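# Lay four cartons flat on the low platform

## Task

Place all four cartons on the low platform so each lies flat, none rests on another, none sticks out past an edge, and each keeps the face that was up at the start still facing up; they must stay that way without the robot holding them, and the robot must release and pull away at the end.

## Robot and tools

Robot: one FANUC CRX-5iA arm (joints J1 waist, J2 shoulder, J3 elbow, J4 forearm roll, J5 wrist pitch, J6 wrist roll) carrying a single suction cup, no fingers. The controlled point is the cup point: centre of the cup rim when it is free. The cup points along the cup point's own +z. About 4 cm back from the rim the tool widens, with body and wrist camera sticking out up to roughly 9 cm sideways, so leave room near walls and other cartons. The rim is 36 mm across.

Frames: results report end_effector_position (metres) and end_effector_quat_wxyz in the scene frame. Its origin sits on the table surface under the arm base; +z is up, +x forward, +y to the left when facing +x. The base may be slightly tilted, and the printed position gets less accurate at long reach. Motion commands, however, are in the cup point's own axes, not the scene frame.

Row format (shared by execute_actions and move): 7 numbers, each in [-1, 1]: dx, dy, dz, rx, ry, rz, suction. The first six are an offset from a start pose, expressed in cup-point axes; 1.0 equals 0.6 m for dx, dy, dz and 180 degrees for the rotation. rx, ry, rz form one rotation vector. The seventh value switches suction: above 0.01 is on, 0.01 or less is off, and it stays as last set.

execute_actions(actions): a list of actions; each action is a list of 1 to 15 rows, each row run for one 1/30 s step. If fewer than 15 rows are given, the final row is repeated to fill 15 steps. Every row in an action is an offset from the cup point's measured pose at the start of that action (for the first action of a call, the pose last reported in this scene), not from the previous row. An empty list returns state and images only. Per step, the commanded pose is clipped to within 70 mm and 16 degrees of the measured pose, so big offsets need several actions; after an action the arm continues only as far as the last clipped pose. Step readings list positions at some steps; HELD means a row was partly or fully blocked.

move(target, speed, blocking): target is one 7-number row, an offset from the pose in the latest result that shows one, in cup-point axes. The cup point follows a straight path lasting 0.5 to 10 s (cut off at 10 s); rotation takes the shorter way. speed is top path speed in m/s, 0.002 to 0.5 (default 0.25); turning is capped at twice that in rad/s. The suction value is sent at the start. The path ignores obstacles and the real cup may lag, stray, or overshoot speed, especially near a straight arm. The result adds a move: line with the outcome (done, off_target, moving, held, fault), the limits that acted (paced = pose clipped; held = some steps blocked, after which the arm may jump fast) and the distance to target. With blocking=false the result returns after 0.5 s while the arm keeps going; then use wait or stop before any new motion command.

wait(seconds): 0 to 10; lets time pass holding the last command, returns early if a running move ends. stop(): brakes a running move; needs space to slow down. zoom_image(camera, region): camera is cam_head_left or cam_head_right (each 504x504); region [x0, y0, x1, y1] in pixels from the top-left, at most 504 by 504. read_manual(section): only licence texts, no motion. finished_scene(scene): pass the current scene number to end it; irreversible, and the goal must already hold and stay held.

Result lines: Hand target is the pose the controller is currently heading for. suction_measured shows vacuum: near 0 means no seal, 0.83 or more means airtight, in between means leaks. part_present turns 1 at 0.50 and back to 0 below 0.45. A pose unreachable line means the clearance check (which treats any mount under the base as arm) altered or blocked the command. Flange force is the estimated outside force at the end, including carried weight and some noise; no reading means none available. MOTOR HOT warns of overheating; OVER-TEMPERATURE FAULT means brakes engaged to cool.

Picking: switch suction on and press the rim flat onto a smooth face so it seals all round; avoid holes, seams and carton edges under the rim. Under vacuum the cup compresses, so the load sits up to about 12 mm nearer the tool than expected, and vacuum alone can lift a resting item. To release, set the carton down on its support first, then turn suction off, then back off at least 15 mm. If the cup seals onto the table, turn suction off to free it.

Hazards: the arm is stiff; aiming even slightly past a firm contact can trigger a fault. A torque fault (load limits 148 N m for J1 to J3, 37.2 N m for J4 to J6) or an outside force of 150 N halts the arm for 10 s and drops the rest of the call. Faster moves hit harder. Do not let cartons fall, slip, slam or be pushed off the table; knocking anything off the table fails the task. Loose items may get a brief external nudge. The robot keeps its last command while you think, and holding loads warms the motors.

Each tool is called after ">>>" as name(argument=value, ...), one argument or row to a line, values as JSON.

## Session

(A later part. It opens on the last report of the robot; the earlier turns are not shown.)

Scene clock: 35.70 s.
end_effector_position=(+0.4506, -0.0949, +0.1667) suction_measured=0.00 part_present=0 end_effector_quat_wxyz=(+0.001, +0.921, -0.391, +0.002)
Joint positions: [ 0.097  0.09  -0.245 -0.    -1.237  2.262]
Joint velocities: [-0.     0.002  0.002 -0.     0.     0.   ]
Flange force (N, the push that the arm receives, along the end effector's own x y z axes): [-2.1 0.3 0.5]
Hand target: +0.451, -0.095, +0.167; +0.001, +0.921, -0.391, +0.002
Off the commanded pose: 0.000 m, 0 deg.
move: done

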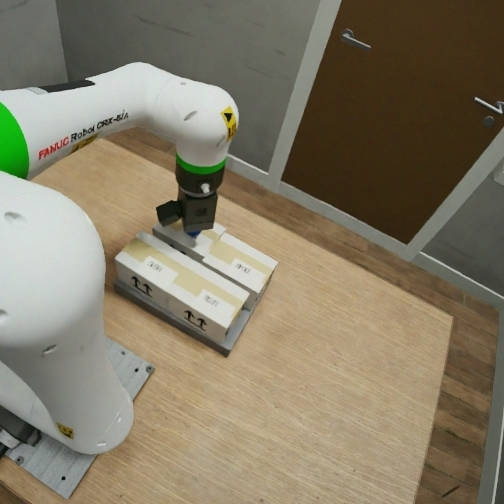

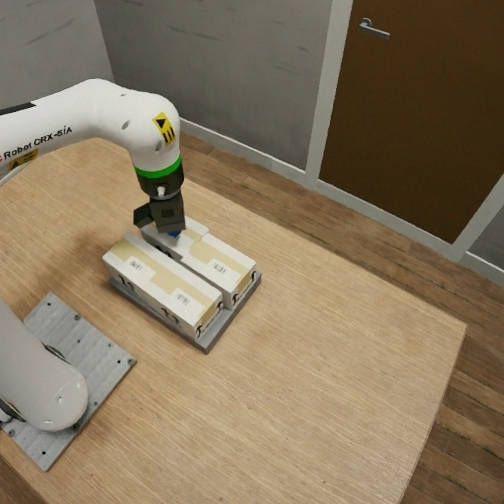

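>>> move(
  target=[0.005,-0.022,0.03,0,0,0,-1],
  speed=0.05,
)

>>> move(
  target=[0,0,0.022,0,0,0,1],
  speed=0.012,
)

Scene clock: 37.00 s.
end_effector_position=(+0.4622, -0.0880, +0.1487) suction_measured=0.00 part_present=0 end_effector_quat_wxyz=(+0.001, +0.921, -0.391, +0.002)
Joint positions: [ 0.111  0.13  -0.245 -0.    -1.197  2.249]
Joint velocities: [ 0.001  0.001  0.002 -0.     0.     0.   ]
Flange force (N, the push that the arm receives, along the end effector's own x y z axes): [-2.0 0.1 1.4]
Hand target: +0.462, -0.088, +0.149; +0.001, +0.921, -0.391, +0.002
Off the commanded pose: 0.000 m, 0 deg.
move: done

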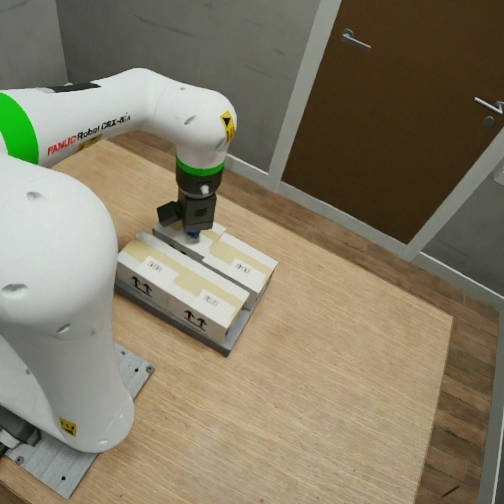

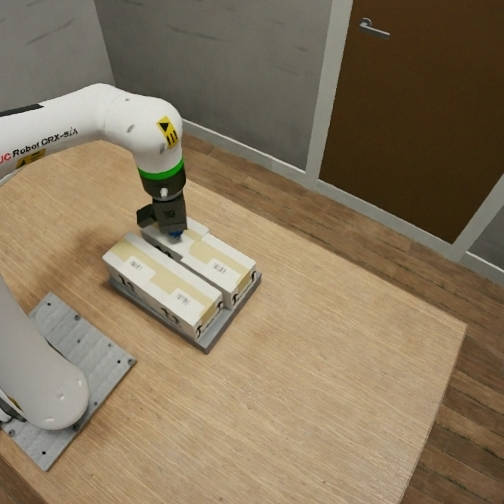

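Scene clock: 38.33 s.
end_effector_position=(+0.4622, -0.0880, +0.1355) suction_measured=0.90 part_present=1 end_effector_quat_wxyz=(+0.001, +0.921, -0.391, +0.002)
Joint positions: [ 0.111  0.143 -0.264 -0.    -1.166  2.249]
Joint velocities: [ 0.001 -0.001  0.001  0.     0.    -0.   ]
Flange force (N, the push that the arm receives, along the end effector's own x y z axes): [-1.2 -1.3 8.2]
Hand target: +0.462, -0.088, +0.136; +0.001, +0.921, -0.391, +0.002
Off the commanded pose: 0.000 m, 0 deg.
move: done

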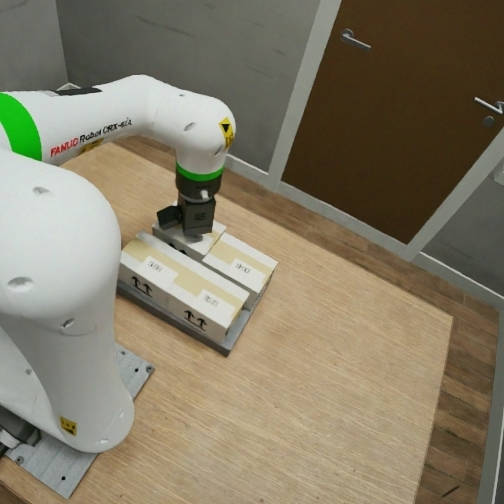

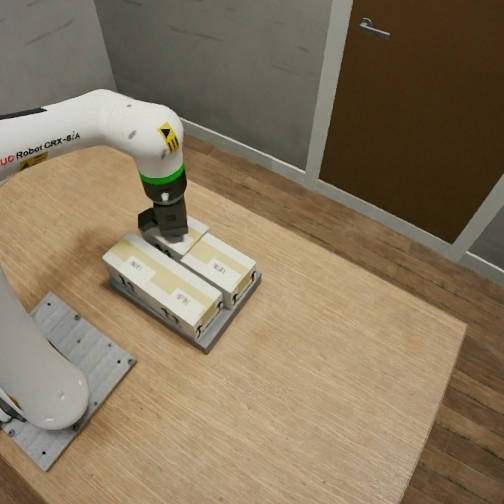

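>>> move(
  target=[-0.032,0.027,-0.003,0,0,0,1],
  speed=0.015,
)

>>> move(
  target=[0,0,0.006,0,0,0,1],
  speed=0.01,
)

>>> execute_actions(
  actions=[
    [[0,0,0,0,0,0,-1]],
  ],
)

>>> move(
  target=[0,0,-0.07,0,0,0,-1],
  speed=0.05,
)

>>> move(
  target=[-0.3,0,-0.25,0,0,0,-1],
  speed=0.3,
)

>>> zoom_image(
  camera="cam_head_right",
  region=[70, 170, 290, 370],
)

Scene clock: 40.93 s.
end_effector_position=(+0.4373, -0.0855, +0.1372) suction_measured=0.90 part_present=1 end_effector_quat_wxyz=(+0.001, +0.921, -0.391, +0.002)
Joint positions: [ 0.122  0.08  -0.329 -0.    -1.163  2.237]
Joint velocities: [ 0.001 -0.001 -0.     0.     0.    -0.   ]
Flange force (N, the push that the arm receives, along the end effector's own x y z axes): [-0.8 -0.6 8.4]
Hand target: +0.437, -0.085, +0.137; +0.001, +0.921, -0.391, +0.002
Off the commanded pose: 0.000 m, 0 deg.
move: done

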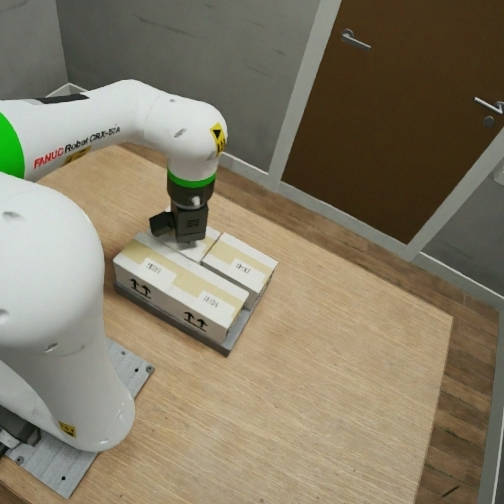

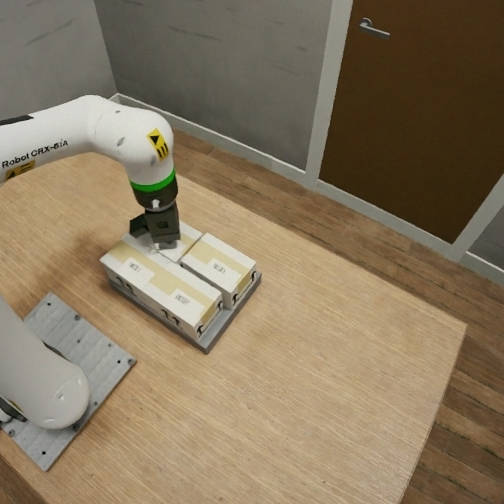

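Scene clock: 41.63 s.
end_effector_position=(+0.4373, -0.0855, +0.1336) suction_measured=0.90 part_present=1 end_effector_quat_wxyz=(+0.001, +0.921, -0.391, +0.002)
Joint positions: [ 0.122  0.084 -0.334 -0.    -1.154  2.237]
Joint velocities: [ 0.001  0.     0.001 -0.    -0.002 -0.   ]
Flange force (N, the push that the arm receives, along the end effector's own x y z axes): [3.2 -2.8 5.3]
Hand target: +0.437, -0.085, +0.134; +0.001, +0.921, -0.391, +0.002
Off the commanded pose: 0.000 m, 0 deg.
move: done

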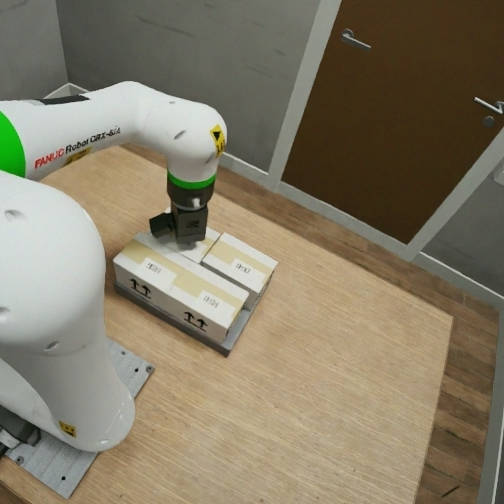

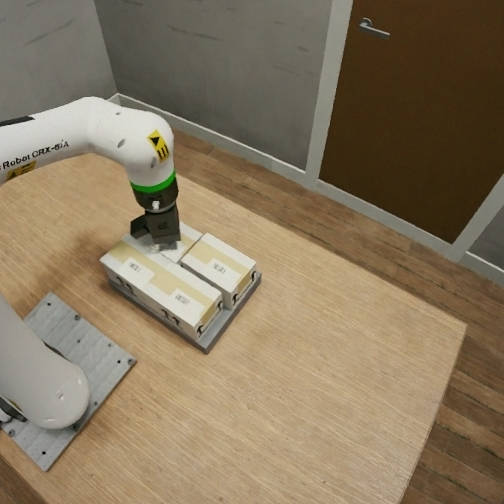

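Scene clock: 42.13 s.
end_effector_position=(+0.4373, -0.0855, +0.1336) suction_measured=0.00 part_present=0 end_effector_quat_wxyz=(+0.001, +0.921, -0.391, +0.002)
Joint positions: [ 0.122  0.084 -0.334 -0.    -1.154  2.237]
Joint velocities: [-0.     0.001 -0.    -0.     0.    -0.   ]
Flange force (N, the push that the arm receives, along the end effector's own x y z axes): [0.1 -1.5 -10.8]
Hand target: +0.437, -0.085, +0.134; +0.001, +0.921, -0.391, +0.002
Off the commanded pose: 0.000 m, 0 deg.
Step readings (end_effector_position):
0: (+0.4373, -0.0855, +0.1336)
1: (+0.4373, -0.0855, +0.1336)
2: (+0.4373, -0.0855, +0.1336)
4: (+0.4373, -0.0855, +0.1336)
8: (+0.4373, -0.0855, +0.1336)
15: end_effector_position above

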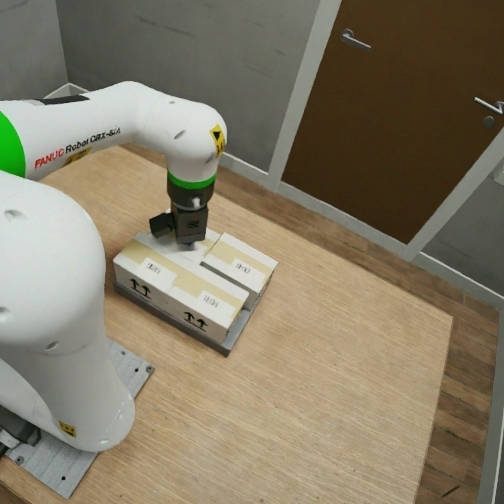

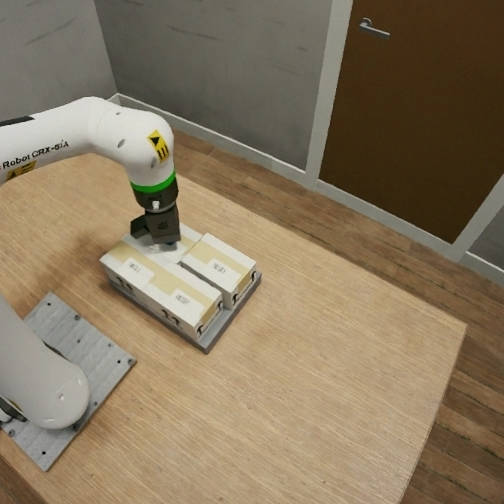

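Scene clock: 43.23 s.
end_effector_position=(+0.4371, -0.0853, +0.1756) suction_measured=0.00 part_present=0 end_effector_quat_wxyz=(+0.001, +0.921, -0.391, +0.002)
Joint positions: [ 0.122  0.045 -0.271 -0.    -1.256  2.237]
Joint velocities: [ 0.001 -0.002 -0.001  0.    -0.     0.   ]
Flange force (N, the push that the arm receives, along the end effector's own x y z axes): [-3.4 0.7 5.0]
Hand target: +0.437, -0.085, +0.176; +0.001, +0.921, -0.391, +0.002
Off the commanded pose: 0.000 m, 0 deg.
move: done

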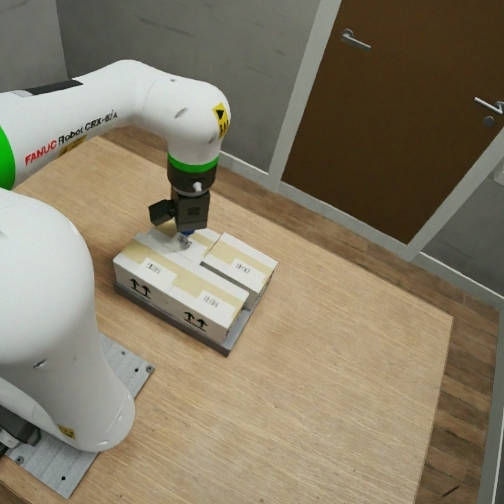

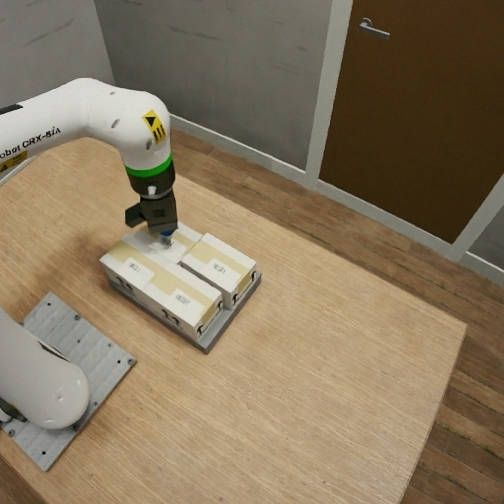

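Scene clock: 44.53 s.
end_effector_position=(+0.3114, +0.0448, +0.3245) suction_measured=0.00 part_present=0 end_effector_quat_wxyz=(+0.002, +0.921, -0.391, +0.002)
Joint positions: [ 0.583 -0.348 -0.253 -0.    -1.667  1.777]
Joint velocities: [ 0.    -0.002 -0.001  0.     0.    -0.   ]
Flange force (N, the push that the arm receives, along the end effector's own x y z axes): [2.1 -2.1 -0.5]
Hand target: +0.311, +0.045, +0.325; +0.002, +0.921, -0.391, +0.002
Off the commanded pose: 0.000 m, 0 deg.
move: done

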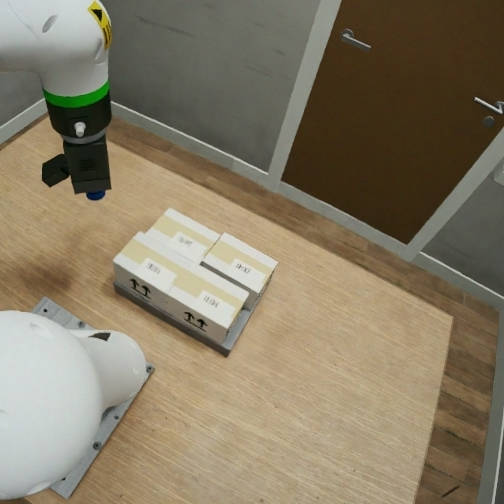

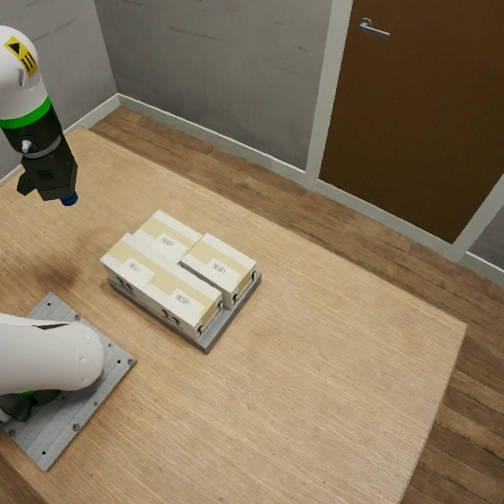

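Region (70, 170, 290, 370) of cam_head_right's 504x504 image, scaled by 2.291, with more detail than that image has; it fills the top 458 rows of this view, and the rest is white.

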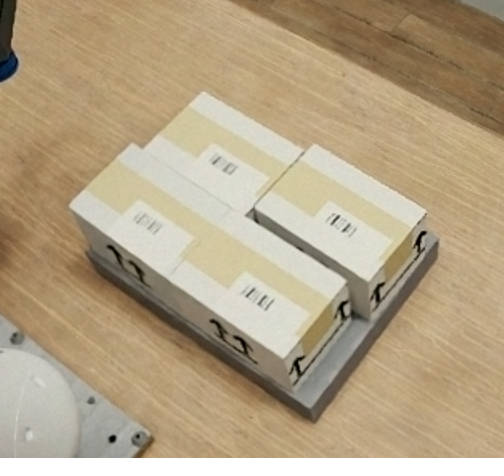

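>>> zoom_image(
  camera="cam_head_left",
  region=[95, 210, 215, 320],
)

>>> zoom_image(
  camera="cam_head_right",
  region=[85, 210, 205, 320],
)

Region (95, 210, 215, 320) of cam_head_left's 504x504 image, scaled by 4.200, with more detail than that image has; it fills the top 462 rows of this view, and the rest is white.

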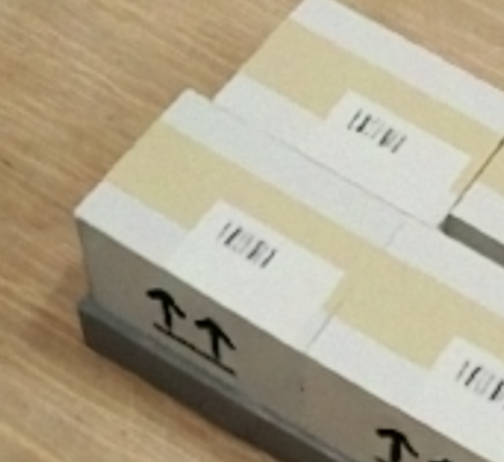

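Region (85, 210, 205, 320) of cam_head_right's 504x504 image, scaled by 4.200, with more detail than that image has; it fills the top 462 rows of this view, and the rest is white.

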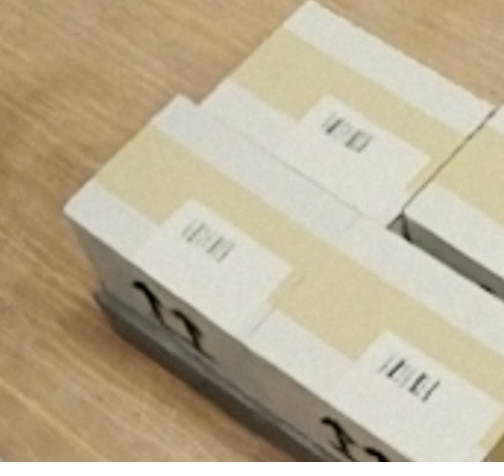

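>>> move(
  target=[0.122,0.106,0.288,0,0,0,-1],
  speed=0.2,
)

>>> move(
  target=[0,0,0.027,0,0,0,1],
  speed=0.012,
)

Scene clock: 50.20 s.
end_effector_position=(+0.3172, -0.0528, +0.1522) suction_measured=0.00 part_present=0 end_effector_quat_wxyz=(+0.001, +0.921, -0.391, +0.002)
Joint positions: [ 0.269 -0.274 -0.609 -0.    -1.237  2.09 ]
Joint velocities: [-0.     0.001 -0.    -0.001  0.     0.   ]
Flange force (N, the push that the arm receives, along the end effector's own x y z axes): [-2.1 -1.9 2.4]
Hand target: +0.317, -0.053, +0.152; +0.001, +0.921, -0.391, +0.002
Off the commanded pose: 0.000 m, 0 deg.
move: done

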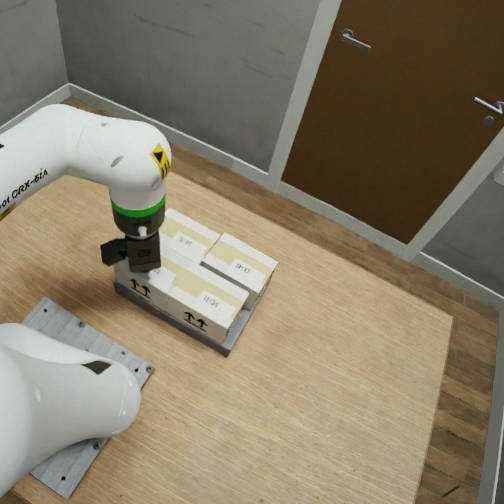

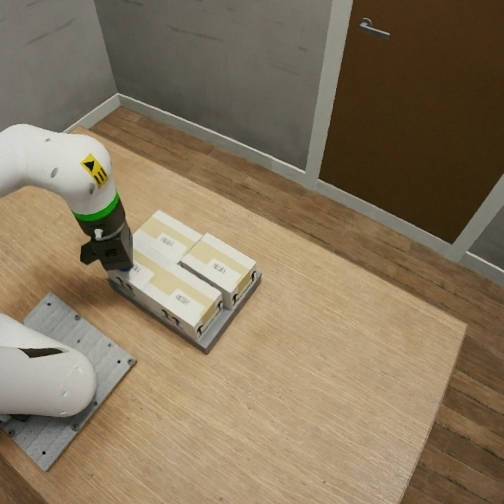

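Scene clock: 51.77 s.
end_effector_position=(+0.3173, -0.0528, +0.1360) suction_measured=0.90 part_present=1 end_effector_quat_wxyz=(+0.001, +0.921, -0.391, +0.002)
Joint positions: [ 0.269 -0.256 -0.637 -0.    -1.192  2.09 ]
Joint velocities: [-0.001  0.001  0.001 -0.    -0.    -0.   ]
Flange force (N, the push that the arm receives, along the end effector's own x y z axes): [-5.7 0.1 4.7]
Hand target: +0.317, -0.053, +0.136; +0.001, +0.921, -0.391, +0.002
Off the commanded pose: 0.000 m, 0 deg.
move: done

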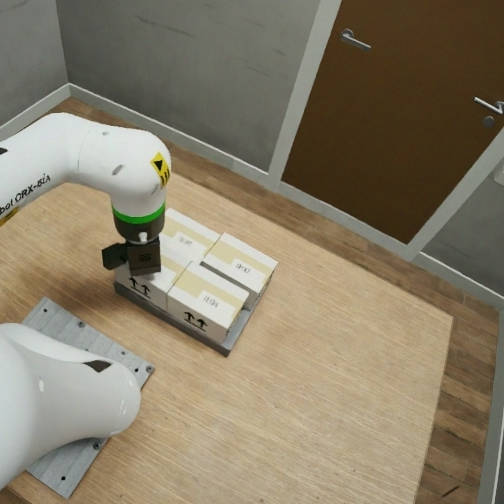

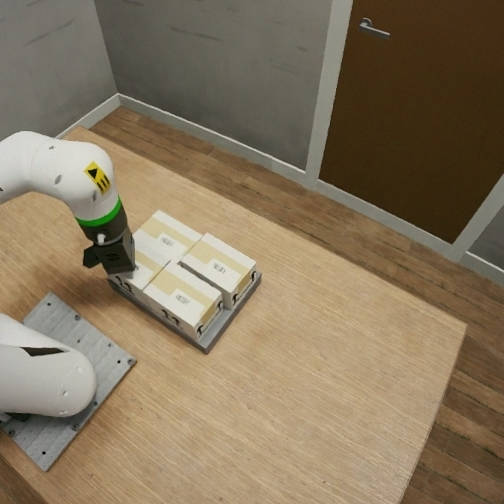

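World shift (+0.008, −0.009).

>>> move(
  target=[0.02,0.001,-0.002,0,0,0,1],
  speed=0.01,
)

>>> move(
  target=[0,0,0.006,0,0,0,1],
  speed=0.01,
)

>>> execute_actions(
  actions=[
    [[0,0,0,0,0,0,-1]],
  ],
)

>>> move(
  target=[0,0,-0.07,0,0,0,-1],
  speed=0.05,
)

>>> move(
  target=[-0.15,-0.05,-0.25,0,0,0,-1],
  speed=0.3,
)

>>> zoom_image(
  camera="cam_head_right",
  region=[70, 170, 290, 370],
)

>>> zoom_image(
  camera="cam_head_left",
  region=[80, 180, 300, 380],
)

Scene clock: 53.90 s.
end_effector_position=(+0.3252, -0.0619, +0.1373) suction_measured=0.90 part_present=1 end_effector_quat_wxyz=(+0.001, +0.921, -0.391, +0.002)
Joint positions: [ 0.234 -0.229 -0.613 -0.    -1.188  2.126]
Joint velocities: [-0.002  0.    -0.001 -0.    -0.001  0.   ]
Flange force (N, the push that the arm receives, along the end effector's own x y z axes): [-1.0 -1.1 6.5]
Hand target: +0.325, -0.062, +0.137; +0.001, +0.921, -0.391, +0.002
Off the commanded pose: 0.000 m, 0 deg.
move: done

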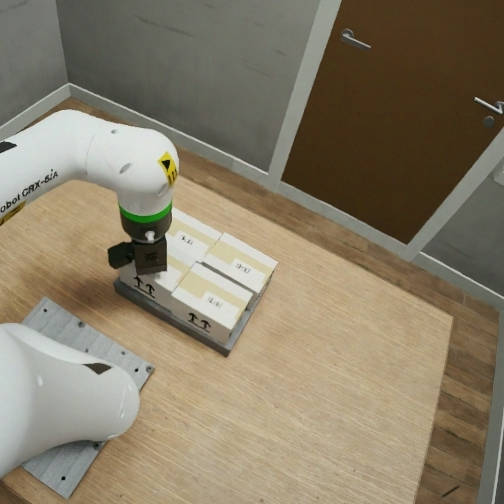

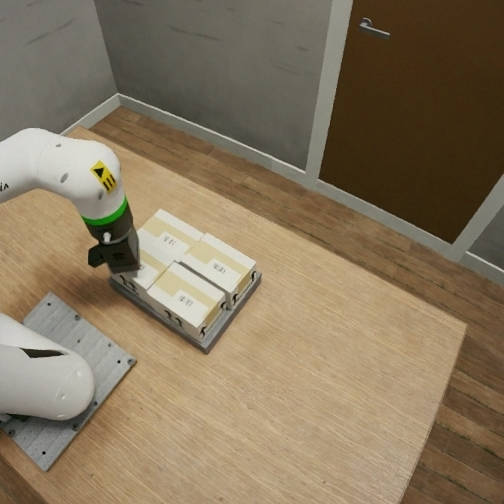

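Scene clock: 54.60 s.
end_effector_position=(+0.3252, -0.0619, +0.1337) suction_measured=0.90 part_present=1 end_effector_quat_wxyz=(+0.001, +0.921, -0.391, +0.002)
Joint positions: [ 0.234 -0.225 -0.619 -0.    -1.178  2.126]
Joint velocities: [ 0.001 -0.001  0.    -0.    -0.     0.   ]
Flange force (N, the push that the arm receives, along the end effector's own x y z axes): [-3.6 1.1 6.9]
Hand target: +0.325, -0.062, +0.134; +0.001, +0.921, -0.391, +0.002
Off the commanded pose: 0.000 m, 0 deg.
move: done

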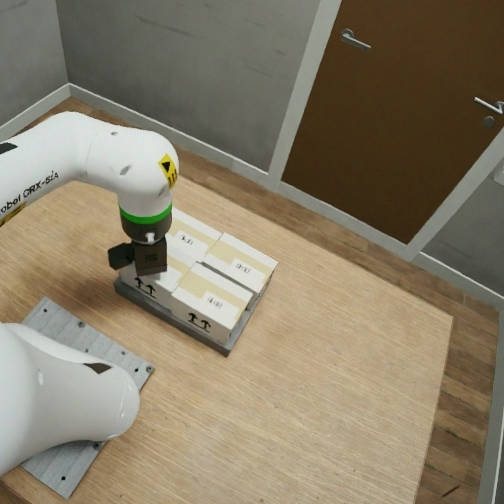

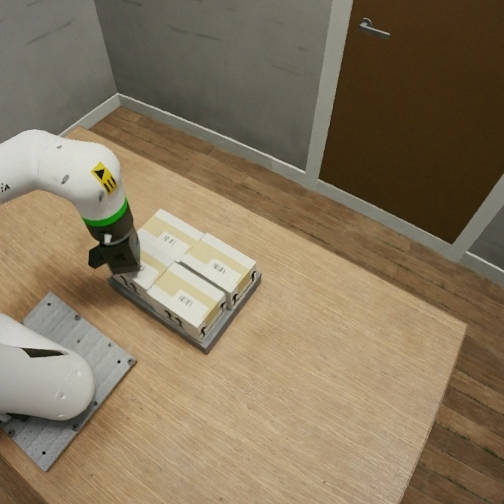

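Scene clock: 55.10 s.
end_effector_position=(+0.3252, -0.0619, +0.1337) suction_measured=0.00 part_present=0 end_effector_quat_wxyz=(+0.001, +0.921, -0.391, +0.002)
Joint positions: [ 0.234 -0.225 -0.619 -0.    -1.178  2.126]
Joint velocities: [-0.001 -0.    -0.     0.    -0.     0.   ]
Flange force (N, the push that the arm receives, along the end effector's own x y z axes): [-4.3 -0.5 -14.2]
Hand target: +0.325, -0.062, +0.134; +0.001, +0.921, -0.391, +0.002
Off the commanded pose: 0.000 m, 0 deg.
Step readings (end_effector_position):
0: (+0.3252, -0.0619, +0.1337)
1: (+0.3252, -0.0619, +0.1337)
2: (+0.3252, -0.0619, +0.1337)
4: (+0.3252, -0.0619, +0.1337)
8: (+0.3252, -0.0619, +0.1337)
15: end_effector_position above

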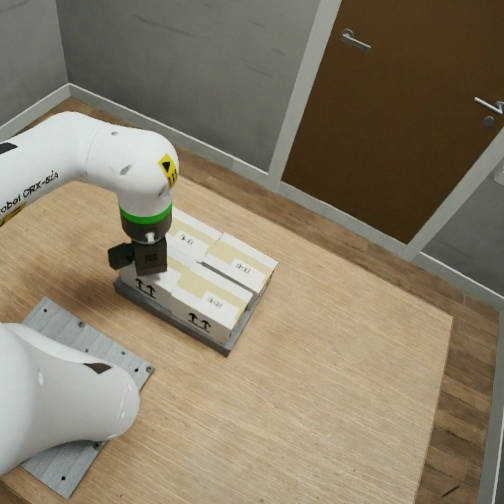

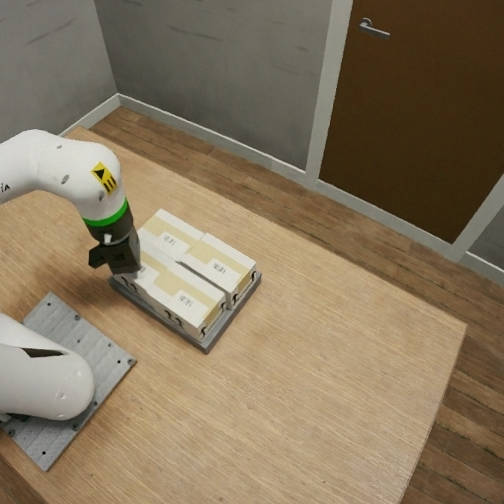

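Scene clock: 56.20 s.
end_effector_position=(+0.3250, -0.0618, +0.1757) suction_measured=0.00 part_present=0 end_effector_quat_wxyz=(+0.001, +0.921, -0.391, +0.002)
Joint positions: [ 0.234 -0.266 -0.546 -0.    -1.292  2.126]
Joint velocities: [ 0.     0.001  0.003  0.    -0.     0.   ]
Flange force (N, the push that the arm receives, along the end effector's own x y z axes): [-1.2 0.8 1.8]
Hand target: +0.325, -0.062, +0.176; +0.001, +0.921, -0.391, +0.002
Off the commanded pose: 0.000 m, 0 deg.
move: done

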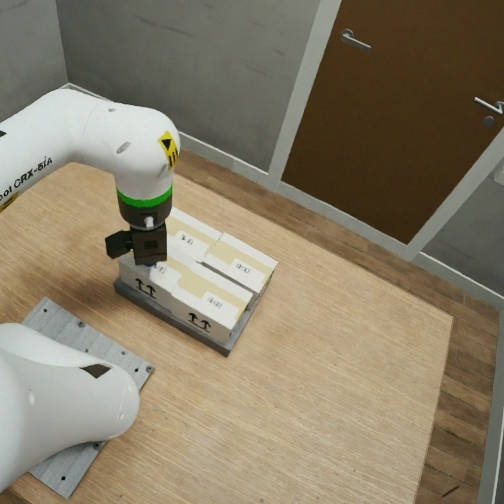

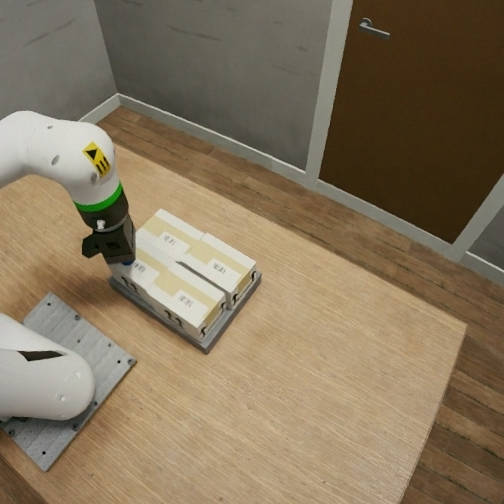

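Scene clock: 57.27 s.
end_effector_position=(+0.2835, +0.0245, +0.3251) suction_measured=0.00 part_present=0 end_effector_quat_wxyz=(+0.002, +0.921, -0.391, +0.002)
Joint positions: [ 0.574 -0.432 -0.305 -0.    -1.699  1.786]
Joint velocities: [ 0.001  0.001 -0.001  0.001 -0.001 -0.001]
Flange force (N, the push that the arm receives, along the end effector's own x y z axes): [-2.5 -4.2 -2.9]
Hand target: +0.283, +0.024, +0.325; +0.002, +0.921, -0.391, +0.002
Off the commanded pose: 0.000 m, 0 deg.
move: done

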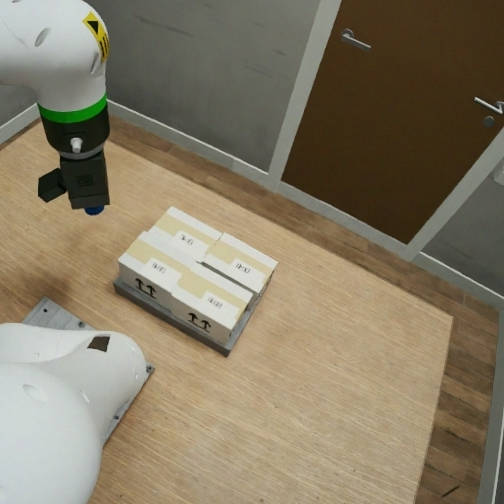

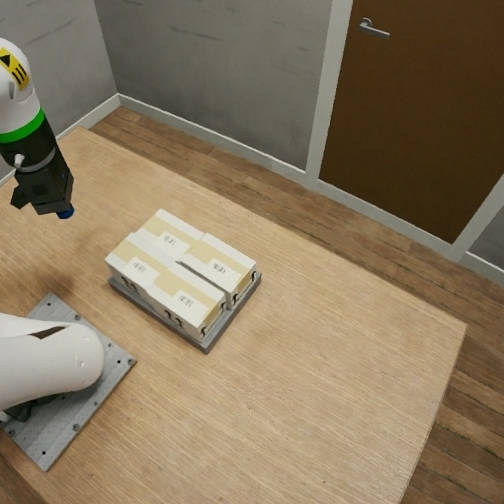

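Region (70, 170, 290, 370) of cam_head_right's 504x504 image, scaled by 2.291, with more detail than that image has; it fills the top 458 rows of this view, and the rest is white.

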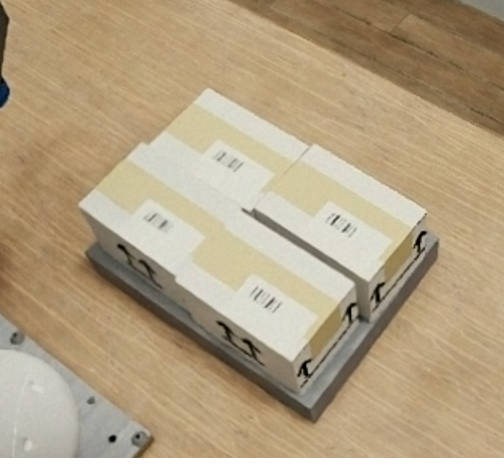

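Region (80, 180, 300, 380) of cam_head_left's 504x504 image, scaled by 2.291, with more detail than that image has; it fills the top 458 rows of this view, and the rest is white.

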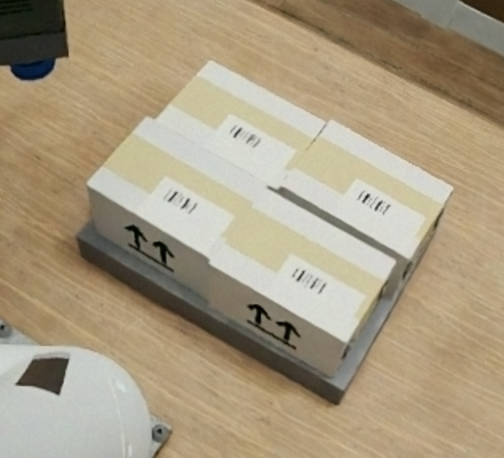

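Margins all around.

>>> finished_scene(
  scene=2,
)

The scene is finished: the task was done.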